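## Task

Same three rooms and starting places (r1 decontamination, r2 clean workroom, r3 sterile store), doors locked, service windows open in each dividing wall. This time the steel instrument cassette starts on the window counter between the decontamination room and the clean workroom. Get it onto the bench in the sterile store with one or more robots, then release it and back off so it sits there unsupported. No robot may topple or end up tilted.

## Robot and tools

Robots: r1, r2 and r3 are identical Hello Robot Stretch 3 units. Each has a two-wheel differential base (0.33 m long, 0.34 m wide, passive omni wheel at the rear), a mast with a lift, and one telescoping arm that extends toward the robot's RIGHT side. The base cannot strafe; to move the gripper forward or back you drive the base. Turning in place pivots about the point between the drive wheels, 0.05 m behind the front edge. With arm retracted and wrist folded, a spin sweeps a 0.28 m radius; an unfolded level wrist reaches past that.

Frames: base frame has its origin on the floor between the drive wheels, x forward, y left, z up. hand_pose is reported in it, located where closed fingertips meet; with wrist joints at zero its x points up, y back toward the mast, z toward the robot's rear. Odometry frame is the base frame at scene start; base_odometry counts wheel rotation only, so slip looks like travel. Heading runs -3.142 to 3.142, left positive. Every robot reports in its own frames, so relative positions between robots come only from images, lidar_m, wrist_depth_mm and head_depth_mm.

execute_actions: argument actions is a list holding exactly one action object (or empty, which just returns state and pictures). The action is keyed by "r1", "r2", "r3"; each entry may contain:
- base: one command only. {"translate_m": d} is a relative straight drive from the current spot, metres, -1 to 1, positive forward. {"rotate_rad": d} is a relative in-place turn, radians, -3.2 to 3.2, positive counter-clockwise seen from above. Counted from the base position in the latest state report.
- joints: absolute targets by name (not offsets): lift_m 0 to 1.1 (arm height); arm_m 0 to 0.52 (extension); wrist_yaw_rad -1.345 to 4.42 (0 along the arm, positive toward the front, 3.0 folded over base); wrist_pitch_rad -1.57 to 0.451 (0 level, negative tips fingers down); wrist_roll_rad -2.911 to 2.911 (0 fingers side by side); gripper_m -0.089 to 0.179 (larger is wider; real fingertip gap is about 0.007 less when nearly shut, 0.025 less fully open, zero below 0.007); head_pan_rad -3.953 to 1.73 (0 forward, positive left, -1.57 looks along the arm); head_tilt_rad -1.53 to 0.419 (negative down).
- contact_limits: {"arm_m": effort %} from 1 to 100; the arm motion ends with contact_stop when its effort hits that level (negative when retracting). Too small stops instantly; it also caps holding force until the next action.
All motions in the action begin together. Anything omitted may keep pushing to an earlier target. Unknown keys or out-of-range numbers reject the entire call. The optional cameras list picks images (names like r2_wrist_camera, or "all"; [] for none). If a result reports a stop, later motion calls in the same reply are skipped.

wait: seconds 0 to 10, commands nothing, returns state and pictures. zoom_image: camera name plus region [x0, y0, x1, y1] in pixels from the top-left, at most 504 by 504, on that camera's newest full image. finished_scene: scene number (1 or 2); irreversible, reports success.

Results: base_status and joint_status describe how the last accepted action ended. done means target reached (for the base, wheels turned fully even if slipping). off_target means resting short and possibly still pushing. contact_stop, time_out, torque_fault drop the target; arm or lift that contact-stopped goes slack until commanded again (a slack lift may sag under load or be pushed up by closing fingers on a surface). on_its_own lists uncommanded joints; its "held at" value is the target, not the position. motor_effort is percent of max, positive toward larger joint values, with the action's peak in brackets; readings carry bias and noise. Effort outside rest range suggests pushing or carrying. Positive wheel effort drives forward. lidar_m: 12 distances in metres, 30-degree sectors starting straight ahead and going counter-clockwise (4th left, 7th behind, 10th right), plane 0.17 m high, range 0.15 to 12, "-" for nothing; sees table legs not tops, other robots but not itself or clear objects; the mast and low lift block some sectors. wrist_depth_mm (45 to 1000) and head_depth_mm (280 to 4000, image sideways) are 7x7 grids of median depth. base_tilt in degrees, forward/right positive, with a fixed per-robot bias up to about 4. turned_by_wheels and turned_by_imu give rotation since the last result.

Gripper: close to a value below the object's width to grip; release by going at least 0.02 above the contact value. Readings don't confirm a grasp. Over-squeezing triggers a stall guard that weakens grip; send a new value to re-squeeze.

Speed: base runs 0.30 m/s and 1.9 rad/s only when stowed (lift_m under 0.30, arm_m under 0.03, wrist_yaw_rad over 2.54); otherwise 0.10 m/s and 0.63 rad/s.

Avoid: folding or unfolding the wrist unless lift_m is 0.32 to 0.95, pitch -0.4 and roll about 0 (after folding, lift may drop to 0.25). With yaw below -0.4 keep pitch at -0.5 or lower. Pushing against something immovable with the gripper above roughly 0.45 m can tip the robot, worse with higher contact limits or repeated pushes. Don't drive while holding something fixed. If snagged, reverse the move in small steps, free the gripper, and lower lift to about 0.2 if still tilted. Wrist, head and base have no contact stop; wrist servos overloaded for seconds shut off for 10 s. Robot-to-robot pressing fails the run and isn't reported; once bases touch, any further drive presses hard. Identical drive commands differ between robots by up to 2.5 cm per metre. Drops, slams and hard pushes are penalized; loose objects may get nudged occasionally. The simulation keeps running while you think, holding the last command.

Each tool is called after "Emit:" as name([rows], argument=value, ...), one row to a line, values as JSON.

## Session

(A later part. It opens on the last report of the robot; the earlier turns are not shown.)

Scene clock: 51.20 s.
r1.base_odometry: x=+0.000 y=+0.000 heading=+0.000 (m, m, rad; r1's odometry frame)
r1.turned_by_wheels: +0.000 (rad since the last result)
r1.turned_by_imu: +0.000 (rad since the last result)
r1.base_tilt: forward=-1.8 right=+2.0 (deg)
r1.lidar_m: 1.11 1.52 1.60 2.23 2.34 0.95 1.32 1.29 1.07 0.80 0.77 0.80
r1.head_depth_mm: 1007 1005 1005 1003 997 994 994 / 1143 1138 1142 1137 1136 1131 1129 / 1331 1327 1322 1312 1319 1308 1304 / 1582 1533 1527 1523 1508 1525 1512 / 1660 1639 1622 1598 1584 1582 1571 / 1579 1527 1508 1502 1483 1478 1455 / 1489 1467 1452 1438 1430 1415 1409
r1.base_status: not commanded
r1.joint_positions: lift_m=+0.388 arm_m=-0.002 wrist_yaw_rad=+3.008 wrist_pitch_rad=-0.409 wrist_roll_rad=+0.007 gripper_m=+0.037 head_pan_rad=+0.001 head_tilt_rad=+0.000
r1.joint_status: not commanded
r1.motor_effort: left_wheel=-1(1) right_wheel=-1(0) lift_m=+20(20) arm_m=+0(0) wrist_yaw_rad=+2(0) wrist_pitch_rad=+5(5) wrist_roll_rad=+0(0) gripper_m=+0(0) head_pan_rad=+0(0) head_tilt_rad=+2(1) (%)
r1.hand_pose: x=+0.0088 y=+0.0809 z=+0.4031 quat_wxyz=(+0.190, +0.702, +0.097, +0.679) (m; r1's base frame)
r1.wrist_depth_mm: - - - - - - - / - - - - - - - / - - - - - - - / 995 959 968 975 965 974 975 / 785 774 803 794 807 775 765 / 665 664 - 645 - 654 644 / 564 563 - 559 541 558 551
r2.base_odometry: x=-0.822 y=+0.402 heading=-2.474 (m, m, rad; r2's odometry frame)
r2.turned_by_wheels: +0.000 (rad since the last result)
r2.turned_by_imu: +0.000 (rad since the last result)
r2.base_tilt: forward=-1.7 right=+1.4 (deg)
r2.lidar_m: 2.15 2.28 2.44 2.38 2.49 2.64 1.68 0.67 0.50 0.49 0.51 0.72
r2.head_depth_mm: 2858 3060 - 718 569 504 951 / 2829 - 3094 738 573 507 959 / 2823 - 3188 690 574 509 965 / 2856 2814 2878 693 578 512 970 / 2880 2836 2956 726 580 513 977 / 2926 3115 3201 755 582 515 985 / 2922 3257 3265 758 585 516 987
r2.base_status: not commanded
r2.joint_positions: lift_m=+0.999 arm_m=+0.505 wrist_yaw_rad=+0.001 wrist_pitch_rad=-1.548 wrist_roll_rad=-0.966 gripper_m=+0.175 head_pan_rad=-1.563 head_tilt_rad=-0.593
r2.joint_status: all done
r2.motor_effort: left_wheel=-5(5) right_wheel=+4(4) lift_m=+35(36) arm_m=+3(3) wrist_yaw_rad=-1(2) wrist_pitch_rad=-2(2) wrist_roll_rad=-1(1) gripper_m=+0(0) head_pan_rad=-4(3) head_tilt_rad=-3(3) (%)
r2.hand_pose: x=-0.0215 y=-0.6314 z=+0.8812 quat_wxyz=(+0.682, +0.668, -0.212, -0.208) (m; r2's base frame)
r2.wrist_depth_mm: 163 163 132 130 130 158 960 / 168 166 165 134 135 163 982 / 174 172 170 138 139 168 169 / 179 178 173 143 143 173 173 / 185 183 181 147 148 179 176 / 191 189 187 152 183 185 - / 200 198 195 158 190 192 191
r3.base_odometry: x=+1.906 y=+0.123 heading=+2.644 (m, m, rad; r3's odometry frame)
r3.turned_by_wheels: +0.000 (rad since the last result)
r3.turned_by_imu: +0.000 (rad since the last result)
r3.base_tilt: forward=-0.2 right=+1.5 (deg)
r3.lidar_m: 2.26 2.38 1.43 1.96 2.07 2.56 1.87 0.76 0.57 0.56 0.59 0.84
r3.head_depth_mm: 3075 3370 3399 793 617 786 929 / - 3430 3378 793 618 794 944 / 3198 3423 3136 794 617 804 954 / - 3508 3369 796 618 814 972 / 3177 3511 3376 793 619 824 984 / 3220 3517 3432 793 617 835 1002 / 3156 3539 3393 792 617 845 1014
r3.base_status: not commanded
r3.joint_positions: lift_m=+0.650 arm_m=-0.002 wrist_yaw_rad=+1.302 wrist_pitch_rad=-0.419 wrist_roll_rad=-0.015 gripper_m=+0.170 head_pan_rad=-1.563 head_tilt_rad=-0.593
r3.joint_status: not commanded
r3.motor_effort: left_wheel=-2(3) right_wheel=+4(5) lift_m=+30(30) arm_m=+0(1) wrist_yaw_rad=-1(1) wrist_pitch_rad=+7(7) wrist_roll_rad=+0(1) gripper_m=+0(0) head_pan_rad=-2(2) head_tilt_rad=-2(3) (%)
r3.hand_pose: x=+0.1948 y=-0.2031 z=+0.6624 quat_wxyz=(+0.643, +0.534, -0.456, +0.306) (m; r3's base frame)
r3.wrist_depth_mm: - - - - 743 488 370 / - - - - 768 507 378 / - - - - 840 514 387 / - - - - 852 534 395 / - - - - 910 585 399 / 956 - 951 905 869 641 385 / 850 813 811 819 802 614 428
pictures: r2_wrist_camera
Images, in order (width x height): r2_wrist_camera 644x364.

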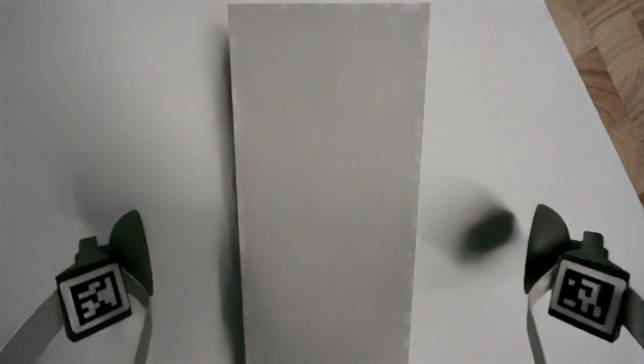

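Emit:
execute_actions([
  {"r2":{"joints":{"gripper_m":0.03}},"r3":{"base":{"rotate_rad":-0.05},"joints":{"wrist_pitch_rad":-1.57}}},
], cameras=[])

Emit:
execute_actions([
  {"r2":{"joints":{"arm_m":0.18,"lift_m":1.09}},"r3":{"joints":{"wrist_yaw_rad":0}}},
], cameras=["r2_wrist_camera"])

Emit:
execute_actions([
  {"r2":{"base":{"rotate_rad":1.56}}},
], cameras=[])

Emit:
execute_actions([
  {"r2":{"base":{"translate_m":1.0},"joints":{"wrist_roll_rad":0}},"r3":{"base":{"translate_m":0.06},"joints":{"lift_m":1.09}}},
], cameras=[])

Emit:
execute_actions([
  {"r2":{"base":{"translate_m":0.84}}},
], cameras=[])

Emit:
execute_actions([
  {"r2":{"base":{"rotate_rad":1.56}}},
], cameras=["r2_wrist_camera","r2_nav_camera"])

Scene clock: 67.20 s.
r1.base_odometry: x=+0.000 y=+0.000 heading=+0.000 (m, m, rad; r1's odometry frame)
r1.turned_by_wheels: +0.000 (rad since the last result)
r1.turned_by_imu: +0.001 (rad since the last result)
r1.base_tilt: forward=-1.7 right=+2.0 (deg)
r1.lidar_m: 1.11 1.52 1.60 2.22 2.34 0.95 1.33 1.29 1.08 0.80 0.77 0.81
r1.head_depth_mm: 1008 1004 1002 997 998 998 990 / 1143 1149 1142 1137 1134 1132 1126 / 1326 1322 1318 1317 1312 1312 1302 / 1591 1540 1532 1519 1520 1516 1501 / 1652 1644 1617 1615 1598 1579 1573 / 1582 1522 1516 1502 1489 1469 1457 / 1488 1460 1462 1443 1425 1410 1405
r1.base_status: not commanded
r1.joint_positions: lift_m=+0.388 arm_m=-0.002 wrist_yaw_rad=+3.008 wrist_pitch_rad=-0.409 wrist_roll_rad=+0.007 gripper_m=+0.037 head_pan_rad=+0.001 head_tilt_rad=+0.000
r1.joint_status: not commanded
r1.motor_effort: left_wheel=+0(1) right_wheel=+0(1) lift_m=+20(20) arm_m=-1(1) wrist_yaw_rad=+0(0) wrist_pitch_rad=+5(5) wrist_roll_rad=+0(0) gripper_m=+0(0) head_pan_rad=+0(0) head_tilt_rad=+1(2) (%)
r1.hand_pose: x=+0.0088 y=+0.0809 z=+0.4031 quat_wxyz=(+0.190, +0.702, +0.097, +0.679) (m; r1's base frame)
r1.wrist_depth_mm: - - - - - - - / - - - - - - - / - - - - - - - / 995 980 973 941 973 971 921 / 795 779 797 773 802 774 762 / 648 660 - 655 - 650 645 / 567 565 - 556 547 551 554
r2.base_odometry: x=-0.822 y=+0.402 heading=-2.474 (m, m, rad; r2's odometry frame)
r2.turned_by_wheels: +0.000 (rad since the last result)
r2.turned_by_imu: +0.000 (rad since the last result)
r2.base_tilt: forward=-1.6 right=+1.3 (deg)
r2.lidar_m: 2.14 2.28 2.43 2.37 2.49 2.64 1.67 0.67 0.50 0.49 0.51 0.72
r2.head_depth_mm: 2844 3008 - 733 572 506 955 / 2864 - 3067 743 572 507 959 / 2821 - 3093 690 575 510 967 / 2886 2826 3055 723 577 512 969 / 2854 2854 2972 727 580 514 971 / 2891 3149 3220 759 583 514 979 / 2878 3241 3290 760 587 518 984
r2.base_status: not commanded
r2.joint_positions: lift_m=+0.999 arm_m=+0.505 wrist_yaw_rad=+0.001 wrist_pitch_rad=-1.554 wrist_roll_rad=-0.966 gripper_m=+0.031 head_pan_rad=-1.563 head_tilt_rad=-0.593
r2.joint_status: all done
r2.motor_effort: left_wheel=-5(5) right_wheel=+3(4) lift_m=+34(35) arm_m=+3(3) wrist_yaw_rad=-2(1) wrist_pitch_rad=+0(2) wrist_roll_rad=-1(1) gripper_m=-19(93) head_pan_rad=-3(4) head_tilt_rad=-3(3) (%)
r2.hand_pose: x=-0.0215 y=-0.6300 z=+0.8813 quat_wxyz=(+0.681, +0.670, -0.212, -0.209) (m; r2's base frame)
r2.wrist_depth_mm: 164 164 161 131 132 159 965 / 170 169 166 136 135 164 997 / 174 174 171 139 139 169 170 / 181 180 178 144 145 174 174 / 186 185 151 149 147 180 179 / 194 191 155 153 153 184 184 / 201 199 196 159 160 193 191
r3.base_odometry: x=+1.906 y=+0.123 heading=+2.594 (m, m, rad; r3's odometry frame)
r3.turned_by_wheels: -0.050 (rad since the last result)
r3.turned_by_imu: -0.049 (rad since the last result)
r3.base_tilt: forward=-0.3 right=+1.6 (deg)
r3.lidar_m: 2.03 2.34 1.44 1.96 2.04 2.60 2.21 0.79 0.58 0.56 0.58 0.80
r3.head_depth_mm: 3141 3467 3443 791 617 803 955 / 3132 3508 3381 795 617 805 955 / - 3474 3202 792 617 809 964 / 3297 3376 3156 794 616 812 967 / 3237 3474 3375 794 617 813 970 / 3158 3536 3373 794 617 820 976 / 3176 3478 3385 793 617 822 981
r3.base_status: done
r3.joint_positions: lift_m=+0.650 arm_m=-0.002 wrist_yaw_rad=+1.301 wrist_pitch_rad=-1.553 wrist_roll_rad=-0.015 gripper_m=+0.170 head_pan_rad=-1.563 head_tilt_rad=-0.593
r3.joint_status: all done
joint sent to its limit — the command would take r3.wrist_pitch_rad past its lower limit, so that joint was sent only as far as its limit.
r3.motor_effort: left_wheel=+2(4) right_wheel=-2(3) lift_m=+30(30) arm_m=+1(1) wrist_yaw_rad=-1(2) wrist_pitch_rad=-2(6) wrist_roll_rad=+0(0) gripper_m=+0(0) head_pan_rad=-2(2) head_tilt_rad=-3(2) (%)
r3.hand_pose: x=-0.0402 y=-0.1384 z=+0.5319 quat_wxyz=(+0.703, +0.700, -0.096, -0.084) (m; r3's base frame)
r3.wrist_depth_mm: 638 639 641 641 629 622 449 / 645 654 670 659 631 635 478 / 674 669 662 669 672 660 502 / 680 668 - - 680 690 535 / 692 697 - - 697 701 548 / 720 695 - 729 718 714 557 / - 720 730 731 737 721 649
pictures: none
No camera images: the call's "cameras" was empty. Leave "cameras" out to get every camera's image.

Scene clock: 70.80 s.
r1.base_odometry: x=+0.000 y=+0.000 heading=+0.000 (m, m, rad; r1's odometry frame)
r1.turned_by_wheels: +0.000 (rad since the last result)
r1.turned_by_imu: +0.001 (rad since the last result)
r1.base_tilt: forward=-1.7 right=+1.9 (deg)
r1.lidar_m: 1.11 1.52 1.61 2.22 2.34 0.95 1.32 1.28 1.08 0.80 0.77 0.80
r1.head_depth_mm: 1010 1004 1004 999 999 996 992 / 1146 1142 1138 1139 1134 1133 1129 / 1331 1324 1323 1317 1315 1312 1306 / 1579 1539 1532 1520 1527 1508 1499 / 1650 1643 1633 1615 1596 1585 1566 / 1574 1528 1511 1491 1486 1463 1470 / 1494 1468 1455 1444 1433 1410 1400
r1.base_status: not commanded
r1.joint_positions: lift_m=+0.388 arm_m=-0.002 wrist_yaw_rad=+3.008 wrist_pitch_rad=-0.409 wrist_roll_rad=+0.007 gripper_m=+0.037 head_pan_rad=+0.001 head_tilt_rad=+0.000
r1.joint_status: not commanded
r1.motor_effort: left_wheel=-1(0) right_wheel=+0(0) lift_m=+20(20) arm_m=+0(1) wrist_yaw_rad=+0(1) wrist_pitch_rad=+5(5) wrist_roll_rad=+0(0) gripper_m=+0(0) head_pan_rad=+0(0) head_tilt_rad=+1(2) (%)
r1.hand_pose: x=+0.0088 y=+0.0809 z=+0.4031 quat_wxyz=(+0.190, +0.702, +0.097, +0.679) (m; r1's base frame)
r1.wrist_depth_mm: - - - - - - - / - - - - - - - / - - - - - - - / 973 983 961 958 953 968 960 / 803 791 815 795 805 774 769 / 662 657 - 664 - 643 642 / 568 566 - 563 542 559 554
r2.base_odometry: x=-0.822 y=+0.402 heading=-2.474 (m, m, rad; r2's odometry frame)
r2.turned_by_wheels: +0.000 (rad since the last result)
r2.turned_by_imu: +0.000 (rad since the last result)
r2.base_tilt: forward=-1.6 right=+1.4 (deg)
r2.lidar_m: 2.15 2.28 2.44 2.37 2.49 2.64 1.67 0.67 0.50 0.49 0.51 0.72
r2.head_depth_mm: - - 2877 733 570 499 957 / - - 3199 712 573 343 959 / - - - - 398 364 961 / 2846 2847 3328 748 412 797 969 / 2871 2883 3189 721 420 512 976 / 2921 3142 3207 756 582 516 984 / 2875 3151 3209 760 586 519 980
r2.base_status: not commanded
r2.joint_positions: lift_m=+1.090 arm_m=+0.180 wrist_yaw_rad=+0.001 wrist_pitch_rad=-1.550 wrist_roll_rad=-0.968 gripper_m=+0.031 head_pan_rad=-1.563 head_tilt_rad=-0.593
r2.joint_status: all done
r2.motor_effort: left_wheel=-5(5) right_wheel=+4(4) lift_m=+50(52) arm_m=-1(2) wrist_yaw_rad=-1(1) wrist_pitch_rad=-1(2) wrist_roll_rad=+0(1) gripper_m=-18(19) head_pan_rad=-3(3) head_tilt_rad=-4(3) (%)
r2.hand_pose: x=-0.0215 y=-0.3066 z=+0.9717 quat_wxyz=(+0.682, +0.668, -0.211, -0.207) (m; r2's base frame)
r2.wrist_depth_mm: - - - 130 130 242 241 / - - - 133 133 250 247 / - - - 138 138 258 255 / - - - 143 142 267 267 / - - 149 146 146 275 273 / - - 153 151 151 282 281 / - - - 157 158 295 291
r3.base_odometry: x=+1.906 y=+0.123 heading=+2.594 (m, m, rad; r3's odometry frame)
r3.turned_by_wheels: +0.000 (rad since the last result)
r3.turned_by_imu: +0.000 (rad since the last result)
r3.base_tilt: forward=-0.2 right=+1.5 (deg)
r3.lidar_m: 2.03 2.34 1.43 1.96 2.03 2.60 2.22 0.79 0.58 0.56 0.58 0.79
r3.head_depth_mm: 3108 3452 3354 794 616 802 956 / 3096 3460 3386 794 616 803 961 / - 3463 3197 792 617 806 964 / - 3424 3132 794 618 811 969 / 3196 3498 3389 791 618 817 973 / 3168 3498 3439 795 617 819 977 / 3127 3472 3356 792 618 820 981
r3.base_status: not commanded
r3.joint_positions: lift_m=+0.650 arm_m=-0.002 wrist_yaw_rad=+0.002 wrist_pitch_rad=-1.553 wrist_roll_rad=-0.015 gripper_m=+0.170 head_pan_rad=-1.563 head_tilt_rad=-0.593
r3.joint_status: all done
r3.motor_effort: left_wheel=+2(2) right_wheel=-3(2) lift_m=+30(29) arm_m=+0(0) wrist_yaw_rad=-1(2) wrist_pitch_rad=-2(2) wrist_roll_rad=+0(0) gripper_m=+1(1) head_pan_rad=-2(2) head_tilt_rad=-3(2) (%)
r3.hand_pose: x=-0.0217 y=-0.1238 z=+0.5319 quat_wxyz=(+0.509, +0.500, -0.500, -0.492) (m; r3's base frame)
r3.wrist_depth_mm: 636 633 639 643 641 644 641 / 646 650 648 654 638 657 651 / 671 681 678 655 664 668 663 / 678 685 681 - - 685 679 / 700 701 713 - - 695 709 / 719 717 708 - - 716 707 / 734 738 745 732 741 733 761
pictures: r2_wrist_camera
Images, in order (width x height): r2_wrist_camera 644x364.

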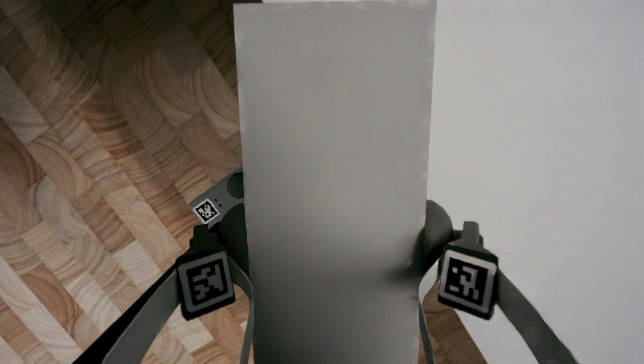

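Scene clock: 74.20 s.
r1.base_odometry: x=+0.000 y=+0.000 heading=+0.000 (m, m, rad; r1's odometry frame)
r1.turned_by_wheels: +0.000 (rad since the last result)
r1.turned_by_imu: +0.001 (rad since the last result)
r1.base_tilt: forward=-1.8 right=+1.9 (deg)
r1.lidar_m: 1.11 1.52 1.61 2.22 2.33 0.94 1.33 1.28 1.08 0.80 0.77 0.80
r1.head_depth_mm: 1005 1005 1000 1001 995 998 992 / 1148 1142 1141 1133 1132 1130 1126 / 1329 1325 1324 1319 1312 1302 1299 / 1589 1538 1542 1526 1517 1513 1509 / 1647 1650 1636 1615 1602 1575 1567 / 1575 1526 1518 1501 1483 1471 1451 / 1489 1466 1450 1440 1423 1410 1403
r1.base_status: not commanded
r1.joint_positions: lift_m=+0.388 arm_m=-0.002 wrist_yaw_rad=+3.008 wrist_pitch_rad=-0.409 wrist_roll_rad=+0.007 gripper_m=+0.037 head_pan_rad=+0.001 head_tilt_rad=+0.000
r1.joint_status: not commanded
r1.motor_effort: left_wheel=-1(1) right_wheel=+0(1) lift_m=+20(20) arm_m=+0(1) wrist_yaw_rad=+0(0) wrist_pitch_rad=+5(5) wrist_roll_rad=+0(0) gripper_m=-1(0) head_pan_rad=+0(1) head_tilt_rad=+1(2) (%)
r1.hand_pose: x=+0.0088 y=+0.0809 z=+0.4031 quat_wxyz=(+0.190, +0.702, +0.097, +0.679) (m; r1's base frame)
r1.wrist_depth_mm: - - - - - - - / - - - - - - - / - - - - - - - / 999 985 972 988 968 953 962 / 817 783 816 772 815 767 762 / 654 655 - 658 - 651 638 / 571 571 - 553 540 560 552
r2.base_odometry: x=-0.822 y=+0.402 heading=-0.914 (m, m, rad; r2's odometry frame)
r2.turned_by_wheels: +1.560 (rad since the last result)
r2.turned_by_imu: +1.551 (rad since the last result)
r2.base_tilt: forward=-1.6 right=+1.3 (deg)
r2.lidar_m: 2.37 2.48 2.65 1.68 0.67 0.50 0.49 0.51 0.72 2.15 2.28 2.44
r2.head_depth_mm: - - 1467 1464 1451 1328 1181 / - - 2121 2044 1722 343 1189 / - - - - 398 364 1187 / 1811 2022 2227 2215 411 1332 1193 / 1817 2027 2224 2160 420 1407 1194 / 1812 2029 2280 2277 1766 1419 1196 / 1828 2003 2284 2281 1749 1413 1205
r2.base_status: done
r2.joint_positions: lift_m=+1.090 arm_m=+0.180 wrist_yaw_rad=+0.001 wrist_pitch_rad=-1.550 wrist_roll_rad=-0.968 gripper_m=+0.031 head_pan_rad=-1.563 head_tilt_rad=-0.593
r2.joint_status: not commanded
r2.motor_effort: left_wheel=-5(10) right_wheel=+5(9) lift_m=+50(50) arm_m=-1(1) wrist_yaw_rad=-2(1) wrist_pitch_rad=-1(2) wrist_roll_rad=+0(0) gripper_m=-18(18) head_pan_rad=-5(4) head_tilt_rad=-3(3) (%)
r2.hand_pose: x=-0.0215 y=-0.3066 z=+0.9717 quat_wxyz=(+0.682, +0.668, -0.211, -0.207) (m; r2's base frame)
r2.wrist_depth_mm: - - - 130 130 - - / - - - 133 133 - - / - - - 138 138 - - / - - - 141 142 - 908 / - - 148 147 146 949 759 / - - 154 152 151 762 628 / - - - 157 157 673 551
r3.base_odometry: x=+1.906 y=+0.123 heading=+2.594 (m, m, rad; r3's odometry frame)
r3.turned_by_wheels: +0.000 (rad since the last result)
r3.turned_by_imu: +0.000 (rad since the last result)
r3.base_tilt: forward=-0.2 right=+1.6 (deg)
r3.lidar_m: 2.03 2.35 1.43 1.96 2.03 2.60 2.21 0.79 0.58 0.56 0.58 0.79
r3.head_depth_mm: 3086 3451 3366 794 616 804 956 / 3117 3442 3368 793 616 805 959 / - 3411 3374 793 618 810 960 / - 3426 3176 792 617 810 969 / 3115 3475 3403 792 617 814 973 / 3136 3467 3340 793 617 819 977 / 3195 3485 3372 792 619 819 985
r3.base_status: not commanded
r3.joint_positions: lift_m=+0.650 arm_m=-0.002 wrist_yaw_rad=+0.002 wrist_pitch_rad=-1.553 wrist_roll_rad=-0.015 gripper_m=+0.170 head_pan_rad=-1.563 head_tilt_rad=-0.593
r3.joint_status: not commanded
r3.motor_effort: left_wheel=+2(2) right_wheel=-2(3) lift_m=+30(30) arm_m=+0(1) wrist_yaw_rad=-1(1) wrist_pitch_rad=-2(2) wrist_roll_rad=+0(0) gripper_m=+1(1) head_pan_rad=-2(2) head_tilt_rad=-3(2) (%)
r3.hand_pose: x=-0.0217 y=-0.1238 z=+0.5319 quat_wxyz=(+0.509, +0.500, -0.500, -0.492) (m; r3's base frame)
r3.wrist_depth_mm: 639 641 635 634 643 638 655 / 645 660 657 645 637 661 652 / 663 671 675 670 676 666 660 / 669 674 670 - - 674 689 / 701 703 690 - - 686 694 / 721 700 712 - - 711 718 / 738 737 731 745 749 725 740
pictures: none
No camera images: the call's "cameras" was empty. Leave "cameras" out to get every camera's image.

Scene clock: 85.63 s.
r1.base_odometry: x=+0.000 y=+0.000 heading=+0.000 (m, m, rad; r1's odometry frame)
r1.turned_by_wheels: +0.000 (rad since the last result)
r1.turned_by_imu: +0.003 (rad since the last result)
r1.base_tilt: forward=-1.7 right=+1.9 (deg)
r1.lidar_m: 1.11 1.52 1.60 2.21 2.33 0.95 1.32 1.28 1.08 0.80 0.77 0.80
r1.head_depth_mm: 1008 1000 1001 999 999 994 995 / 1150 1143 1141 1138 1136 1130 1128 / 1327 1326 1319 1310 1316 1306 1306 / 1582 1538 1527 1531 1517 1508 1504 / 1653 1639 1624 1608 1583 1579 1569 / 1583 1526 1516 1503 1489 1477 1456 / 1483 1463 1455 1436 1424 1414 1396
r1.base_status: not commanded
r1.joint_positions: lift_m=+0.388 arm_m=-0.002 wrist_yaw_rad=+3.008 wrist_pitch_rad=-0.409 wrist_roll_rad=+0.007 gripper_m=+0.037 head_pan_rad=+0.001 head_tilt_rad=+0.000
r1.joint_status: not commanded
r1.motor_effort: left_wheel=+0(0) right_wheel=+0(0) lift_m=+20(20) arm_m=+1(1) wrist_yaw_rad=+1(1) wrist_pitch_rad=+5(5) wrist_roll_rad=+0(0) gripper_m=+0(0) head_pan_rad=+0(0) head_tilt_rad=+2(2) (%)
r1.hand_pose: x=+0.0088 y=+0.0809 z=+0.4031 quat_wxyz=(+0.190, +0.702, +0.097, +0.679) (m; r1's base frame)
r1.wrist_depth_mm: - - - - - - - / - - - - - - - / - - - - - - - / 973 974 966 922 967 962 959 / 780 794 813 781 815 770 768 / 662 667 - 645 - 642 645 / 563 561 - 565 543 555 555
r2.base_odometry: x=-0.212 y=-0.390 heading=-0.914 (m, m, rad; r2's odometry frame)
r2.turned_by_wheels: +0.000 (rad since the last result)
r2.turned_by_imu: +0.003 (rad since the last result)
r2.base_tilt: forward=-1.6 right=+1.3 (deg)
r2.lidar_m: 1.38 1.44 2.04 2.54 2.03 1.52 1.48 1.55 2.16 2.21 1.86 1.41
r2.head_depth_mm: - - 2305 2193 1717 1402 1180 / - - 2305 2209 1762 1373 1162 / - - - - 411 334 1133 / 1834 2056 2268 2070 426 345 1163 / 1858 2061 2310 2229 1797 1416 1193 / 1866 2067 2308 2267 1743 1423 1197 / 1874 2059 2362 2283 1745 1429 1205
r2.base_status: done
r2.joint_positions: lift_m=+1.090 arm_m=+0.180 wrist_yaw_rad=+0.001 wrist_pitch_rad=-1.550 wrist_roll_rad=-0.004 gripper_m=+0.031 head_pan_rad=-1.563 head_tilt_rad=-0.593
r2.joint_status: all done
r2.motor_effort: left_wheel=-6(8) right_wheel=+5(10) lift_m=+50(50) arm_m=-1(2) wrist_yaw_rad=-2(1) wrist_pitch_rad=-1(1) wrist_roll_rad=+2(2) gripper_m=-18(18) head_pan_rad=-4(4) head_tilt_rad=-3(3) (%)
r2.hand_pose: x=-0.0217 y=-0.3065 z=+0.9717 quat_wxyz=(+0.507, +0.496, -0.503, -0.494) (m; r2's base frame)
r2.wrist_depth_mm: - - - 129 129 - - / - - - 134 134 - - / - - - 138 138 - - / - - - 142 142 - - / - - 150 147 145 - - / - - 153 152 151 - - / - - - 156 157 - -
r3.base_odometry: x=+1.855 y=+0.154 heading=+2.594 (m, m, rad; r3's odometry frame)
r3.turned_by_wheels: +0.000 (rad since the last result)
r3.turned_by_imu: +0.002 (rad since the last result)
r3.base_tilt: forward=-0.2 right=+1.5 (deg)
r3.lidar_m: 2.16 2.27 1.41 1.97 2.03 2.66 2.21 0.79 0.58 0.56 0.58 0.79
r3.head_depth_mm: - - - - - - - / - - - - - - - / - 3414 3373 - - - - / - 3457 3321 792 628 813 - / 3129 3424 3423 791 618 815 944 / 3134 3504 3384 793 617 820 977 / 3148 3486 3431 794 616 821 985
r3.base_status: done
r3.joint_positions: lift_m=+1.090 arm_m=-0.002 wrist_yaw_rad=+0.002 wrist_pitch_rad=-1.553 wrist_roll_rad=-0.015 gripper_m=+0.170 head_pan_rad=-1.563 head_tilt_rad=-0.593
r3.joint_status: all done
r3.motor_effort: left_wheel=+3(7) right_wheel=-3(5) lift_m=+30(32) arm_m=+1(1) wrist_yaw_rad=-1(1) wrist_pitch_rad=-2(2) wrist_roll_rad=-1(0) gripper_m=+0(0) head_pan_rad=-2(3) head_tilt_rad=-3(2) (%)
r3.hand_pose: x=-0.0217 y=-0.1238 z=+0.9719 quat_wxyz=(+0.509, +0.500, -0.500, -0.492) (m; r3's base frame)
r3.wrist_depth_mm: - - - - - - - / - - - - - - - / - - - - - - - / - - - - - - - / - - - - - - - / - - - - - - - / - - - - - - -
pictures: none
No camera images: the call's "cameras" was empty. Leave "cameras" out to get every camera's image.

Scene clock: 95.47 s.
r1.base_odometry: x=+0.000 y=+0.000 heading=+0.000 (m, m, rad; r1's odometry frame)
r1.turned_by_wheels: +0.000 (rad since the last result)
r1.turned_by_imu: +0.002 (rad since the last result)
r1.base_tilt: forward=-1.8 right=+1.9 (deg)
r1.lidar_m: 1.11 1.52 1.61 2.22 2.33 0.95 1.32 1.29 1.08 0.80 0.77 0.81
r1.head_depth_mm: 1005 1003 1001 999 996 998 990 / 1150 1146 1141 1135 1135 1130 1130 / 1333 1327 1328 1320 1315 1309 1303 / 1582 1540 1531 1524 1520 1521 1510 / 1653 1634 1630 1610 1596 1575 1562 / 1583 1527 1518 1489 1485 1472 1467 / 1492 1464 1454 1437 1431 1415 1404
r1.base_status: not commanded
r1.joint_positions: lift_m=+0.388 arm_m=-0.002 wrist_yaw_rad=+3.008 wrist_pitch_rad=-0.409 wrist_roll_rad=+0.007 gripper_m=+0.037 head_pan_rad=+0.001 head_tilt_rad=+0.000
r1.joint_status: not commanded
r1.motor_effort: left_wheel=-1(1) right_wheel=+0(0) lift_m=+20(20) arm_m=-1(1) wrist_yaw_rad=+1(0) wrist_pitch_rad=+5(5) wrist_roll_rad=+0(0) gripper_m=+0(0) head_pan_rad=+0(0) head_tilt_rad=+2(1) (%)
r1.hand_pose: x=+0.0088 y=+0.0809 z=+0.4031 quat_wxyz=(+0.190, +0.702, +0.097, +0.679) (m; r1's base frame)
r1.wrist_depth_mm: - - - - - - - / - - - - - - - / - - - - - - - / 971 979 986 978 977 962 967 / 785 795 821 789 811 783 774 / 665 661 - 660 - 641 641 / 563 566 - 561 545 557 555
r2.base_odometry: x=+0.301 y=-1.055 heading=-0.915 (m, m, rad; r2's odometry frame)
r2.turned_by_wheels: +0.000 (rad since the last result)
r2.turned_by_imu: +0.003 (rad since the last result)
r2.base_tilt: forward=-1.7 right=+1.3 (deg)
r2.lidar_m: 0.54 0.57 0.80 2.49 2.63 2.38 2.31 2.43 2.30 1.78 0.74 0.55
r2.head_depth_mm: - - 2378 2203 1715 1398 1182 / - - 2352 2222 1761 1358 1162 / - - - - 411 335 1139 / 1843 2093 2301 2061 426 345 1161 / 1862 2102 2324 2264 1789 1408 1188 / 1835 2030 1950 1939 1692 1412 1201 / 1386 1368 1365 1349 1401 1348 1205
r2.base_status: done
r2.joint_positions: lift_m=+1.090 arm_m=+0.180 wrist_yaw_rad=+0.001 wrist_pitch_rad=-1.550 wrist_roll_rad=-0.004 gripper_m=+0.031 head_pan_rad=-1.563 head_tilt_rad=-0.593
r2.joint_status: not commanded
r2.motor_effort: left_wheel=-6(8) right_wheel=+4(10) lift_m=+50(50) arm_m=-2(1) wrist_yaw_rad=-2(1) wrist_pitch_rad=-2(2) wrist_roll_rad=+2(2) gripper_m=-18(18) head_pan_rad=-5(4) head_tilt_rad=-4(3) (%)
r2.hand_pose: x=-0.0217 y=-0.3065 z=+0.9717 quat_wxyz=(+0.507, +0.496, -0.503, -0.494) (m; r2's base frame)
r2.wrist_depth_mm: 673 970 - 130 130 - - / 677 997 - 134 133 - - / 687 - - 138 137 - - / 713 - - 142 142 - - / 693 - 149 147 146 - - / 720 968 153 151 150 - - / 716 - - 157 156 - -
r3.base_odometry: x=+1.855 y=+0.154 heading=+2.594 (m, m, rad; r3's odometry frame)
r3.turned_by_wheels: +0.000 (rad since the last result)
r3.turned_by_imu: +0.001 (rad since the last result)
r3.base_tilt: forward=-0.2 right=+1.5 (deg)
r3.lidar_m: 2.15 2.28 1.41 1.97 2.03 2.66 2.21 0.80 0.58 0.56 0.58 0.79
r3.head_depth_mm: - - - - - - - / - - - - - - - / - 3479 3348 - - - - / - 3457 3401 792 627 811 - / 3163 3438 3400 791 619 817 947 / 1066 3334 3382 791 616 817 977 / 3157 3466 3378 795 617 820 979
r3.base_status: not commanded
r3.joint_positions: lift_m=+1.090 arm_m=-0.002 wrist_yaw_rad=+0.002 wrist_pitch_rad=-1.553 wrist_roll_rad=-0.015 gripper_m=+0.170 head_pan_rad=-1.563 head_tilt_rad=-0.593
r3.joint_status: not commanded
r3.motor_effort: left_wheel=+2(2) right_wheel=-2(2) lift_m=+30(29) arm_m=+0(1) wrist_yaw_rad=-1(1) wrist_pitch_rad=-2(2) wrist_roll_rad=+0(0) gripper_m=+1(1) head_pan_rad=-2(2) head_tilt_rad=-4(3) (%)
r3.hand_pose: x=-0.0217 y=-0.1238 z=+0.9719 quat_wxyz=(+0.509, +0.500, -0.500, -0.492) (m; r3's base frame)
r3.wrist_depth_mm: - - - - - - - / - - - - - - - / - - - - - - - / - - - - - - - / - - - - - - - / - - - - - - - / - - - - - - -
pictures: none
No camera images: the call's "cameras" was empty. Leave "cameras" out to get every camera's image.

Scene clock: 98.87 s.
r1.base_odometry: x=+0.000 y=+0.000 heading=+0.000 (m, m, rad; r1's odometry frame)
r1.turned_by_wheels: +0.000 (rad since the last result)
r1.turned_by_imu: +0.001 (rad since the last result)
r1.base_tilt: forward=-1.7 right=+1.9 (deg)
r1.lidar_m: 1.11 1.52 1.61 2.22 2.33 0.95 1.32 1.29 1.08 0.80 0.77 0.81
r1.head_depth_mm: 1012 1006 1001 1003 998 996 990 / 1148 1145 1135 1142 1138 1130 1134 / 1328 1326 1319 1315 1316 1307 1307 / 1585 1535 1523 1523 1522 1523 1505 / 1658 1649 1613 1618 1595 1572 1568 / 1576 1524 1514 1492 1480 1478 1462 / 1496 1459 1452 1439 1422 1419 1402
r1.base_status: not commanded
r1.joint_positions: lift_m=+0.388 arm_m=-0.002 wrist_yaw_rad=+3.008 wrist_pitch_rad=-0.409 wrist_roll_rad=+0.007 gripper_m=+0.037 head_pan_rad=+0.001 head_tilt_rad=+0.000
r1.joint_status: not commanded
r1.motor_effort: left_wheel=+0(1) right_wheel=+0(1) lift_m=+20(20) arm_m=+0(0) wrist_yaw_rad=+1(1) wrist_pitch_rad=+5(5) wrist_roll_rad=+0(0) gripper_m=+0(0) head_pan_rad=+0(1) head_tilt_rad=+2(2) (%)
r1.hand_pose: x=+0.0088 y=+0.0809 z=+0.4031 quat_wxyz=(+0.190, +0.702, +0.097, +0.679) (m; r1's base frame)
r1.wrist_depth_mm: - - - - - - - / - - - - - - - / - - - - - - - / 985 997 981 956 977 967 945 / 792 789 819 782 796 773 778 / 659 650 - 663 - 647 640 / 564 572 - 563 542 554 551
r2.base_odometry: x=+0.301 y=-1.055 heading=+0.645 (m, m, rad; r2's odometry frame)
r2.turned_by_wheels: +1.560 (rad since the last result)
r2.turned_by_imu: +1.551 (rad since the last result)
r2.base_tilt: forward=-1.6 right=+1.3 (deg)
r2.lidar_m: 2.42 2.63 2.38 2.32 2.44 2.31 1.81 0.74 0.55 0.54 0.57 0.80
r2.head_depth_mm: - - 2985 737 570 853 1067 / - - 2972 742 593 830 1075 / - - - - 411 335 1079 / 2898 2876 3170 691 427 344 1090 / 2921 3118 3270 750 599 869 1094 / 2925 2903 3194 757 584 875 1096 / 2968 3202 3265 759 585 875 1102
r2.base_status: done
r2.joint_positions: lift_m=+1.090 arm_m=+0.180 wrist_yaw_rad=+0.001 wrist_pitch_rad=-1.550 wrist_roll_rad=-0.004 gripper_m=+0.031 head_pan_rad=-1.563 head_tilt_rad=-0.593
r2.joint_status: not commanded
r2.motor_effort: left_wheel=-5(13) right_wheel=+5(9) lift_m=+50(50) arm_m=-2(2) wrist_yaw_rad=-1(1) wrist_pitch_rad=-2(1) wrist_roll_rad=+1(2) gripper_m=-18(18) head_pan_rad=-4(4) head_tilt_rad=-3(3) (%)
r2.hand_pose: x=-0.0217 y=-0.3065 z=+0.9717 quat_wxyz=(+0.507, +0.496, -0.504, -0.494) (m; r2's base frame)
r2.wrist_depth_mm: 252 251 247 130 130 243 242 / - - 254 134 134 249 249 / - - - 138 138 - - / - - - 142 142 - - / - - 149 147 146 - - / - - 154 151 150 - - / - - - 157 157 - -
r3.base_odometry: x=+1.855 y=+0.154 heading=+2.594 (m, m, rad; r3's odometry frame)
r3.turned_by_wheels: +0.000 (rad since the last result)
r3.turned_by_imu: +0.000 (rad since the last result)
r3.base_tilt: forward=-0.2 right=+1.5 (deg)
r3.lidar_m: 2.15 2.28 1.41 1.96 2.04 2.66 2.21 0.79 0.58 0.56 0.58 0.79
r3.head_depth_mm: - - - - - - - / - - - - - - - / 740 836 920 - - - - / 1093 3347 1461 793 627 812 - / 3168 3474 3393 794 617 816 947 / 3190 3489 3405 792 617 818 980 / 3163 3441 3376 794 618 821 982
r3.base_status: not commanded
r3.joint_positions: lift_m=+1.090 arm_m=-0.002 wrist_yaw_rad=+0.002 wrist_pitch_rad=-1.553 wrist_roll_rad=-0.015 gripper_m=+0.170 head_pan_rad=-1.563 head_tilt_rad=-0.593
r3.joint_status: not commanded
r3.motor_effort: left_wheel=+2(3) right_wheel=-2(2) lift_m=+30(29) arm_m=+0(0) wrist_yaw_rad=-1(2) wrist_pitch_rad=-2(2) wrist_roll_rad=-1(0) gripper_m=+1(1) head_pan_rad=-2(2) head_tilt_rad=-2(3) (%)
r3.hand_pose: x=-0.0217 y=-0.1238 z=+0.9719 quat_wxyz=(+0.509, +0.500, -0.500, -0.492) (m; r3's base frame)
r3.wrist_depth_mm: - - - - - - - / - - - - - - - / - - - - - - - / - - - - - - - / - - - - - - - / - - - - - - - / - - - - - - -
pictures: r2_nav_camera (sideways: a quarter turn counterclockwise sets it upright), r2_wrist_camera
Images, in order (width x height): r2_nav_camera 672x504, r2_wrist_camera 644x364.

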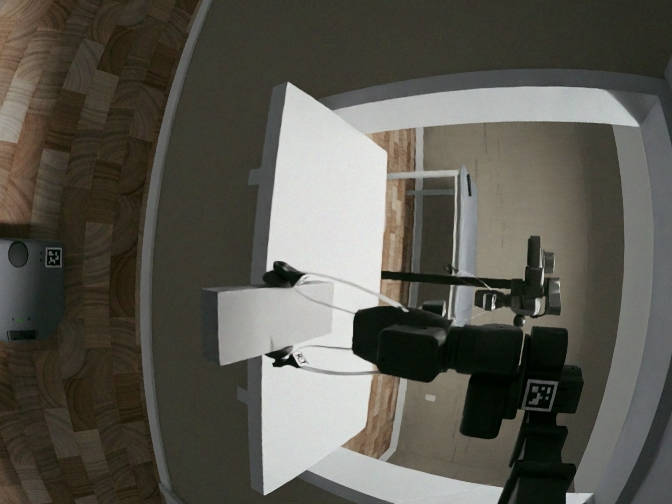

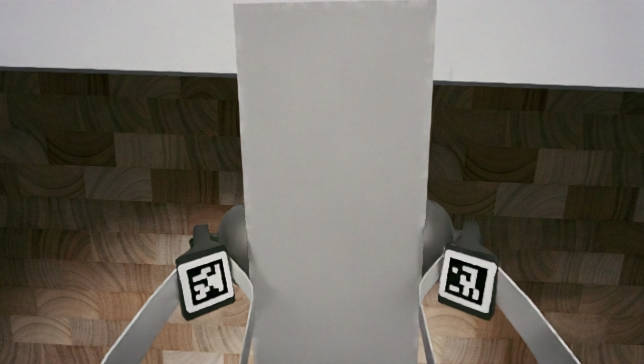

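Emit:
execute_actions([
  {"r2":{"joints":{"arm_m":0.515,"lift_m":1.02}},"r3":{"base":{"translate_m":-0.04}}},
], cameras=[])

Emit:
execute_actions([
  {"r2":{"joints":{"lift_m":1.0}}},
], cameras=[])

Emit:
execute_actions([
  {"r2":{"joints":{"gripper_m":0.14}}},
], cameras=[])

Emit:
execute_actions([
  {"r2":{"joints":{"lift_m":1.09,"arm_m":0.0}},"r3":{"joints":{"arm_m":0.465,"lift_m":1.05}}},
], cameras=["r3_wrist_camera"])

Scene clock: 111.57 s.
r1.base_odometry: x=+0.000 y=+0.000 heading=+0.000 (m, m, rad; r1's odometry frame)
r1.turned_by_wheels: +0.000 (rad since the last result)
r1.turned_by_imu: +0.002 (rad since the last result)
r1.base_tilt: forward=-1.8 right=+2.0 (deg)
r1.lidar_m: 1.11 1.52 1.61 2.22 2.34 0.95 1.32 1.28 1.08 0.80 0.77 0.80
r1.head_depth_mm: 1012 1007 1003 1001 1000 999 999 / 1149 1141 1138 1133 1138 1125 1127 / 1324 1325 1325 1320 1310 1306 1305 / 1579 1538 1534 1529 1513 1515 1503 / 1649 1645 1639 1609 1594 1578 1560 / 1577 1533 1519 1499 1492 1475 1453 / 1492 1458 1460 1436 1428 1414 1409
r1.base_status: not commanded
r1.joint_positions: lift_m=+0.388 arm_m=-0.002 wrist_yaw_rad=+3.008 wrist_pitch_rad=-0.409 wrist_roll_rad=+0.007 gripper_m=+0.037 head_pan_rad=+0.001 head_tilt_rad=+0.000
r1.joint_status: not commanded
r1.motor_effort: left_wheel=+0(1) right_wheel=+0(1) lift_m=+20(20) arm_m=-1(0) wrist_yaw_rad=+0(1) wrist_pitch_rad=+5(5) wrist_roll_rad=+0(0) gripper_m=+0(0) head_pan_rad=+0(0) head_tilt_rad=+2(2) (%)
r1.hand_pose: x=+0.0088 y=+0.0809 z=+0.4031 quat_wxyz=(+0.190, +0.702, +0.097, +0.679) (m; r1's base frame)
r1.wrist_depth_mm: - - - - - - - / - - - - - - - / - - - - - - - / 965 969 996 987 948 947 943 / 789 791 811 786 805 774 777 / 653 647 - 653 - 651 646 / 560 567 - 557 544 554 557
r2.base_odometry: x=+0.301 y=-1.055 heading=+0.645 (m, m, rad; r2's odometry frame)
r2.turned_by_wheels: +0.000 (rad since the last result)
r2.turned_by_imu: +0.000 (rad since the last result)
r2.base_tilt: forward=-1.6 right=+1.4 (deg)
r2.lidar_m: 2.42 2.63 2.38 2.32 2.43 2.30 1.81 0.74 0.56 0.54 0.57 0.80
r2.head_depth_mm: 2876 - 2754 734 570 854 1069 / 2834 3289 2947 740 572 855 1074 / 2830 3164 3171 712 575 861 1084 / 878 1821 2880 684 577 865 1088 / 2915 3098 3197 753 581 863 1088 / 2904 3055 3175 759 581 870 1099 / 2921 3156 3202 763 586 875 1102
r2.base_status: not commanded
r2.joint_positions: lift_m=+1.020 arm_m=+0.515 wrist_yaw_rad=+0.001 wrist_pitch_rad=-1.549 wrist_roll_rad=-0.002 gripper_m=+0.031 head_pan_rad=-1.563 head_tilt_rad=-0.593
r2.joint_status: all done
r2.motor_effort: left_wheel=-6(6) right_wheel=+4(5) lift_m=+38(45) arm_m=+2(4) wrist_yaw_rad=-1(1) wrist_pitch_rad=-2(1) wrist_roll_rad=+1(1) gripper_m=-18(18) head_pan_rad=-4(4) head_tilt_rad=-3(4) (%)
r2.hand_pose: x=-0.0217 y=-0.6411 z=+0.9021 quat_wxyz=(+0.506, +0.495, -0.504, -0.494) (m; r2's base frame)
r2.wrist_depth_mm: 184 182 180 130 129 178 176 / 189 187 184 133 133 182 181 / 194 194 191 138 138 187 186 / 203 200 197 142 142 194 193 / 208 206 149 147 146 200 199 / 216 212 154 152 151 205 205 / 222 221 218 157 157 214 212
r3.base_odometry: x=+1.889 y=+0.134 heading=+2.594 (m, m, rad; r3's odometry frame)
r3.turned_by_wheels: +0.000 (rad since the last result)
r3.turned_by_imu: +0.001 (rad since the last result)
r3.base_tilt: forward=-0.2 right=+1.5 (deg)
r3.lidar_m: 2.15 2.33 1.43 1.96 2.04 2.62 2.22 0.80 0.58 0.56 0.58 0.79
r3.head_depth_mm: - - - - - - - / - - - - - - - / - 490 525 - - - - / 1021 488 1340 707 597 813 - / 926 3413 3327 793 617 815 947 / 3138 3509 3391 793 617 818 975 / 3140 3495 3387 793 616 821 985
r3.base_status: done
r3.joint_positions: lift_m=+1.090 arm_m=-0.002 wrist_yaw_rad=+0.002 wrist_pitch_rad=-1.553 wrist_roll_rad=-0.015 gripper_m=+0.170 head_pan_rad=-1.563 head_tilt_rad=-0.593
r3.joint_status: not commanded
r3.motor_effort: left_wheel=+3(3) right_wheel=-2(7) lift_m=+30(30) arm_m=+1(0) wrist_yaw_rad=-1(1) wrist_pitch_rad=-2(2) wrist_roll_rad=+0(0) gripper_m=+1(0) head_pan_rad=-2(2) head_tilt_rad=-2(3) (%)
r3.hand_pose: x=-0.0217 y=-0.1238 z=+0.9719 quat_wxyz=(+0.509, +0.500, -0.500, -0.492) (m; r3's base frame)
r3.wrist_depth_mm: - - - - - - - / - - - - - - - / - - - - - - - / - - - - - - - / - - - - - - - / - - - - - - - / - - - - - - -
pictures: none
No camera images: the call's "cameras" was empty. Leave "cameras" out to get every camera's image.

Scene clock: 112.50 s.
r1.base_odometry: x=+0.000 y=+0.000 heading=+0.000 (m, m, rad; r1's odometry frame)
r1.turned_by_wheels: +0.000 (rad since the last result)
r1.turned_by_imu: +0.000 (rad since the last result)
r1.base_tilt: forward=-1.8 right=+1.9 (deg)
r1.lidar_m: 1.11 1.52 1.61 2.22 2.34 0.95 1.32 1.29 1.07 0.80 0.77 0.81
r1.head_depth_mm: 1009 1006 1005 999 999 1000 994 / 1147 1144 1143 1138 1134 1128 1126 / 1331 1326 1322 1321 1319 1309 1306 / 1581 1536 1533 1532 1516 1520 1513 / 1653 1643 1630 1606 1593 1584 1563 / 1574 1536 1515 1504 1484 1468 1462 / 1498 1478 1452 1447 1427 1412 1399
r1.base_status: not commanded
r1.joint_positions: lift_m=+0.388 arm_m=-0.002 wrist_yaw_rad=+3.008 wrist_pitch_rad=-0.409 wrist_roll_rad=+0.007 gripper_m=+0.037 head_pan_rad=+0.001 head_tilt_rad=+0.000
r1.joint_status: not commanded
r1.motor_effort: left_wheel=-1(0) right_wheel=+0(1) lift_m=+19(19) arm_m=+0(0) wrist_yaw_rad=+0(1) wrist_pitch_rad=+5(5) wrist_roll_rad=+0(0) gripper_m=-1(0) head_pan_rad=+0(0) head_tilt_rad=+1(1) (%)
r1.hand_pose: x=+0.0088 y=+0.0809 z=+0.4031 quat_wxyz=(+0.190, +0.702, +0.097, +0.679) (m; r1's base frame)
r1.wrist_depth_mm: - - - - - - - / - - - - - - - / - - - - - - - / 989 - 957 967 975 985 948 / 783 777 819 781 801 776 770 / 667 654 - 655 - 645 646 / 571 561 - 559 537 564 560
r2.base_odometry: x=+0.301 y=-1.055 heading=+0.645 (m, m, rad; r2's odometry frame)
r2.turned_by_wheels: +0.000 (rad since the last result)
r2.turned_by_imu: +0.000 (rad since the last result)
r2.base_tilt: forward=-1.7 right=+1.3 (deg)
r2.lidar_m: 2.42 2.62 2.39 2.32 2.43 2.31 1.81 0.74 0.56 0.54 0.57 0.80
r2.head_depth_mm: 2871 3106 - 733 570 851 1065 / 2894 - 2961 739 574 858 1072 / 2881 - 3193 712 575 856 1083 / 881 1799 2885 692 577 865 1083 / 2968 3069 3207 753 580 868 1095 / 2916 2947 3181 754 582 867 1098 / 2930 3179 3258 760 584 871 1102
r2.base_status: not commanded
r2.joint_positions: lift_m=+1.000 arm_m=+0.515 wrist_yaw_rad=+0.001 wrist_pitch_rad=-1.549 wrist_roll_rad=-0.002 gripper_m=+0.031 head_pan_rad=-1.563 head_tilt_rad=-0.593
r2.joint_status: all done
r2.motor_effort: left_wheel=-5(6) right_wheel=+4(4) lift_m=+36(37) arm_m=+3(3) wrist_yaw_rad=-1(2) wrist_pitch_rad=-2(2) wrist_roll_rad=+1(1) gripper_m=-18(18) head_pan_rad=-4(4) head_tilt_rad=-3(3) (%)
r2.hand_pose: x=-0.0217 y=-0.6411 z=+0.8822 quat_wxyz=(+0.506, +0.495, -0.504, -0.494) (m; r2's base frame)
r2.wrist_depth_mm: 164 163 161 130 129 159 157 / 169 169 165 134 134 163 162 / 174 173 170 138 137 169 167 / 180 179 177 142 142 174 172 / 187 186 149 147 146 179 178 / 193 191 153 152 150 185 183 / 200 198 195 157 157 192 190
r3.base_odometry: x=+1.889 y=+0.134 heading=+2.594 (m, m, rad; r3's odometry frame)
r3.turned_by_wheels: +0.000 (rad since the last result)
r3.turned_by_imu: +0.000 (rad since the last result)
r3.base_tilt: forward=-0.2 right=+1.5 (deg)
r3.lidar_m: 2.16 2.33 1.42 1.96 2.04 2.61 2.22 0.79 0.58 0.56 0.58 0.79
r3.head_depth_mm: - - - - - - - / - - - - - - - / - 498 541 - - - - / 1108 477 584 732 608 811 - / 1058 477 3379 791 618 816 947 / 3092 3481 3350 791 617 819 977 / 3134 3435 3392 793 617 823 984
r3.base_status: not commanded
r3.joint_positions: lift_m=+1.090 arm_m=-0.002 wrist_yaw_rad=+0.002 wrist_pitch_rad=-1.553 wrist_roll_rad=-0.015 gripper_m=+0.170 head_pan_rad=-1.563 head_tilt_rad=-0.593
r3.joint_status: not commanded
r3.motor_effort: left_wheel=+3(2) right_wheel=-2(1) lift_m=+29(29) arm_m=+0(0) wrist_yaw_rad=-1(1) wrist_pitch_rad=-2(3) wrist_roll_rad=+0(0) gripper_m=+0(1) head_pan_rad=-2(2) head_tilt_rad=-2(3) (%)
r3.hand_pose: x=-0.0217 y=-0.1238 z=+0.9719 quat_wxyz=(+0.509, +0.500, -0.500, -0.492) (m; r3's base frame)
r3.wrist_depth_mm: - - - - - - - / - - - - - - - / - - - - - - - / - - - - - - - / - - - - - - - / - - - - - - - / - - - - - - -
pictures: none
No camera images: the call's "cameras" was empty. Leave "cameras" out to get every camera's image.

Scene clock: 114.10 s.
r1.base_odometry: x=+0.000 y=+0.000 heading=+0.000 (m, m, rad; r1's odometry frame)
r1.turned_by_wheels: +0.000 (rad since the last result)
r1.turned_by_imu: +0.000 (rad since the last result)
r1.base_tilt: forward=-1.7 right=+2.0 (deg)
r1.lidar_m: 1.11 1.52 1.60 2.22 2.34 0.95 1.32 1.29 1.08 0.80 0.77 0.80
r1.head_depth_mm: 1009 1002 1002 997 1001 997 990 / 1147 1146 1137 1139 1136 1130 1129 / 1324 1332 1323 1320 1319 1307 1305 / 1586 1536 1536 1525 1519 1502 1514 / 1651 1646 1632 1606 1594 1589 1563 / 1571 1534 1512 1494 1484 1476 1456 / 1494 1461 1452 1438 1430 1406 1413
r1.base_status: not commanded
r1.joint_positions: lift_m=+0.388 arm_m=-0.002 wrist_yaw_rad=+3.008 wrist_pitch_rad=-0.409 wrist_roll_rad=+0.007 gripper_m=+0.037 head_pan_rad=+0.001 head_tilt_rad=+0.000
r1.joint_status: not commanded
r1.motor_effort: left_wheel=+0(1) right_wheel=-1(0) lift_m=+20(20) arm_m=+1(0) wrist_yaw_rad=+0(0) wrist_pitch_rad=+5(5) wrist_roll_rad=+0(0) gripper_m=+0(0) head_pan_rad=+0(1) head_tilt_rad=+2(2) (%)
r1.hand_pose: x=+0.0088 y=+0.0809 z=+0.4031 quat_wxyz=(+0.190, +0.702, +0.097, +0.679) (m; r1's base frame)
r1.wrist_depth_mm: - - - - - - - / - - - - - - - / - - - - - - - / 979 983 985 972 959 952 939 / 787 795 809 794 797 763 777 / 661 666 - 659 - 648 644 / 568 564 - 558 537 552 555
r2.base_odometry: x=+0.301 y=-1.055 heading=+0.645 (m, m, rad; r2's odometry frame)
r2.turned_by_wheels: +0.000 (rad since the last result)
r2.turned_by_imu: +0.000 (rad since the last result)
r2.base_tilt: forward=-1.6 right=+1.4 (deg)
r2.lidar_m: 2.42 2.63 2.38 2.32 2.44 2.30 1.81 0.75 0.56 0.54 0.57 0.80
r2.head_depth_mm: 2849 3075 - 735 570 853 1067 / 2892 - 2941 738 572 855 1078 / 2868 - 3118 715 575 860 1080 / 885 1833 2760 721 576 864 1092 / 2940 3113 3214 750 579 867 1092 / 2972 2948 3158 759 582 870 1098 / 2909 3207 3259 761 584 872 1102
r2.base_status: not commanded
r2.joint_positions: lift_m=+1.000 arm_m=+0.515 wrist_yaw_rad=+0.001 wrist_pitch_rad=-1.550 wrist_roll_rad=-0.002 gripper_m=+0.140 head_pan_rad=-1.563 head_tilt_rad=-0.593
r2.joint_status: all done
r2.motor_effort: left_wheel=-5(6) right_wheel=+4(5) lift_m=+37(36) arm_m=+2(2) wrist_yaw_rad=-1(2) wrist_pitch_rad=-1(1) wrist_roll_rad=+1(1) gripper_m=+0(83) head_pan_rad=-4(4) head_tilt_rad=-2(3) (%)
r2.hand_pose: x=-0.0217 y=-0.6409 z=+0.8822 quat_wxyz=(+0.506, +0.496, -0.504, -0.494) (m; r2's base frame)
r2.wrist_depth_mm: 165 163 160 131 131 159 158 / 170 169 166 135 135 164 162 / 175 174 172 139 140 169 168 / 181 180 177 144 143 173 172 / 187 185 183 149 149 178 178 / 194 - 189 153 154 187 183 / 200 200 196 158 161 192 191
r3.base_odometry: x=+1.889 y=+0.134 heading=+2.594 (m, m, rad; r3's odometry frame)
r3.turned_by_wheels: +0.000 (rad since the last result)
r3.turned_by_imu: +0.000 (rad since the last result)
r3.base_tilt: forward=-0.2 right=+1.5 (deg)
r3.lidar_m: 2.15 2.33 1.42 1.96 2.04 2.62 2.21 0.79 0.58 0.56 0.58 0.79
r3.head_depth_mm: - - - - - - - / - - - - - - - / - 497 541 - - - - / 1102 478 585 734 610 812 - / 1059 477 3367 793 617 813 946 / 3108 3497 3398 791 616 817 979 / 3129 3463 3422 793 617 822 984
r3.base_status: not commanded
r3.joint_positions: lift_m=+1.090 arm_m=-0.002 wrist_yaw_rad=+0.002 wrist_pitch_rad=-1.553 wrist_roll_rad=-0.015 gripper_m=+0.170 head_pan_rad=-1.563 head_tilt_rad=-0.593
r3.joint_status: not commanded
r3.motor_effort: left_wheel=+2(2) right_wheel=-2(2) lift_m=+30(30) arm_m=+1(0) wrist_yaw_rad=-1(1) wrist_pitch_rad=-2(2) wrist_roll_rad=+0(0) gripper_m=+1(1) head_pan_rad=-3(3) head_tilt_rad=-3(4) (%)
r3.hand_pose: x=-0.0217 y=-0.1238 z=+0.9719 quat_wxyz=(+0.509, +0.500, -0.500, -0.492) (m; r3's base frame)
r3.wrist_depth_mm: - - - - - - - / - - - - - - - / - - - - - - - / - - - - - - - / - - - - - - - / - - - - - - - / - - - - - - -
pictures: none
No camera images: the call's "cameras" was empty. Leave "cameras" out to get every camera's image.

Scene clock: 119.07 s.
r1.base_odometry: x=+0.000 y=+0.000 heading=+0.000 (m, m, rad; r1's odometry frame)
r1.turned_by_wheels: +0.000 (rad since the last result)
r1.turned_by_imu: +0.001 (rad since the last result)
r1.base_tilt: forward=-1.8 right=+1.9 (deg)
r1.lidar_m: 1.12 1.52 1.60 2.22 2.34 0.95 1.32 1.28 1.07 0.80 0.77 0.80
r1.head_depth_mm: 1009 1005 1003 1000 999 991 993 / 1146 1144 1142 1139 1136 1129 1129 / 1323 1322 1318 1320 1311 1309 1306 / 1585 1542 1531 1524 1519 1513 1516 / 1645 1644 1635 1611 1589 1578 1572 / 1575 1528 1524 1495 1490 1468 1461 / 1495 1467 1450 1442 1424 1407 1403
r1.base_status: not commanded
r1.joint_positions: lift_m=+0.388 arm_m=-0.002 wrist_yaw_rad=+3.008 wrist_pitch_rad=-0.409 wrist_roll_rad=+0.007 gripper_m=+0.037 head_pan_rad=+0.001 head_tilt_rad=+0.000
r1.joint_status: not commanded
r1.motor_effort: left_wheel=+0(0) right_wheel=-1(1) lift_m=+20(20) arm_m=+0(0) wrist_yaw_rad=+0(1) wrist_pitch_rad=+5(5) wrist_roll_rad=+0(0) gripper_m=+0(0) head_pan_rad=+0(0) head_tilt_rad=+2(2) (%)
r1.hand_pose: x=+0.0088 y=+0.0809 z=+0.4031 quat_wxyz=(+0.190, +0.702, +0.097, +0.679) (m; r1's base frame)
r1.wrist_depth_mm: - - - - - - - / - - - - - - - / - - - - - - - / 998 982 966 966 959 936 953 / 786 793 817 789 809 774 774 / 661 658 - 651 - 643 642 / 571 557 - 569 550 560 552
r2.base_odometry: x=+0.301 y=-1.055 heading=+0.645 (m, m, rad; r2's odometry frame)
r2.turned_by_wheels: +0.000 (rad since the last result)
r2.turned_by_imu: +0.000 (rad since the last result)
r2.base_tilt: forward=-1.6 right=+1.3 (deg)
r2.lidar_m: 2.42 2.63 2.39 2.32 2.43 2.30 1.81 0.74 0.56 0.54 0.57 0.80
r2.head_depth_mm: - - - - - - - / - - - - - - - / - - - - - - - / 497 556 1451 734 - 827 1117 / 490 2865 3213 725 581 867 1097 / 2872 2952 3166 756 583 870 1094 / 2897 3165 3246 760 583 873 1103
r2.base_status: not commanded
r2.joint_positions: lift_m=+1.090 arm_m=+0.000 wrist_yaw_rad=+0.001 wrist_pitch_rad=-1.550 wrist_roll_rad=-0.002 gripper_m=+0.140 head_pan_rad=-1.563 head_tilt_rad=-0.593
r2.joint_status: all done
r2.motor_effort: left_wheel=-5(5) right_wheel=+5(5) lift_m=+46(49) arm_m=-2(2) wrist_yaw_rad=-1(2) wrist_pitch_rad=-1(1) wrist_roll_rad=+1(1) gripper_m=+0(0) head_pan_rad=-4(4) head_tilt_rad=-3(3) (%)
r2.hand_pose: x=-0.0217 y=-0.1264 z=+0.9718 quat_wxyz=(+0.506, +0.496, -0.504, -0.494) (m; r2's base frame)
r2.wrist_depth_mm: - - - - - - - / - - - - - - - / - - - - - - - / - - - - - - - / - - - - - - - / - - - - - - - / - - - - - - -
r3.base_odometry: x=+1.889 y=+0.134 heading=+2.594 (m, m, rad; r3's odometry frame)
r3.turned_by_wheels: +0.000 (rad since the last result)
r3.turned_by_imu: +0.001 (rad since the last result)
r3.base_tilt: forward=-0.3 right=+1.5 (deg)
r3.lidar_m: 2.16 2.32 1.43 1.96 2.04 2.61 2.22 0.80 0.58 0.56 0.58 0.79
r3.head_depth_mm: 2996 3518 3338 793 616 802 954 / 3033 3544 3387 761 618 807 955 / 1025 - 3027 793 599 806 963 / 895 3382 3044 761 599 811 968 / 3156 3512 3401 778 617 814 971 / 3122 3465 3363 794 617 819 978 / 3122 3457 3392 792 616 821 986
r3.base_status: not commanded
r3.joint_positions: lift_m=+1.050 arm_m=+0.465 wrist_yaw_rad=+0.000 wrist_pitch_rad=-1.554 wrist_roll_rad=-0.015 gripper_m=+0.170 head_pan_rad=-1.563 head_tilt_rad=-0.593
r3.joint_status: all done
r3.motor_effort: left_wheel=+3(2) right_wheel=-2(2) lift_m=+23(28) arm_m=+6(8) wrist_yaw_rad=+1(2) wrist_pitch_rad=-2(2) wrist_roll_rad=-1(0) gripper_m=+0(1) head_pan_rad=-2(2) head_tilt_rad=-3(2) (%)
r3.hand_pose: x=-0.0216 y=-0.5898 z=+0.9322 quat_wxyz=(+0.508, +0.499, -0.500, -0.492) (m; r3's base frame)
r3.wrist_depth_mm: 211 211 211 212 212 211 212 / 217 216 213 186 215 217 216 / 221 221 192 190 221 223 221 / 228 227 225 195 226 227 226 / 232 232 229 200 232 233 233 / 236 238 236 204 238 238 238 / - 245 243 209 243 244 245
pictures: r3_wrist_camera
Images, in order (width x height): r3_wrist_camera 644x364.

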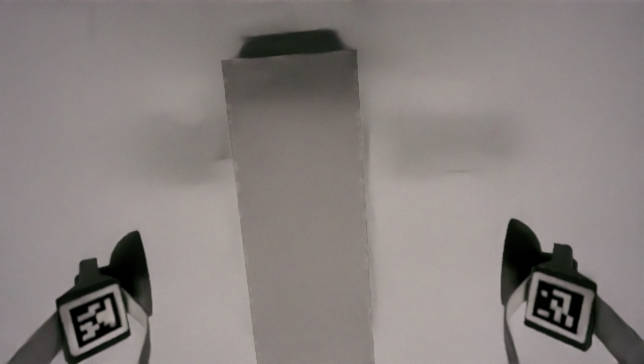

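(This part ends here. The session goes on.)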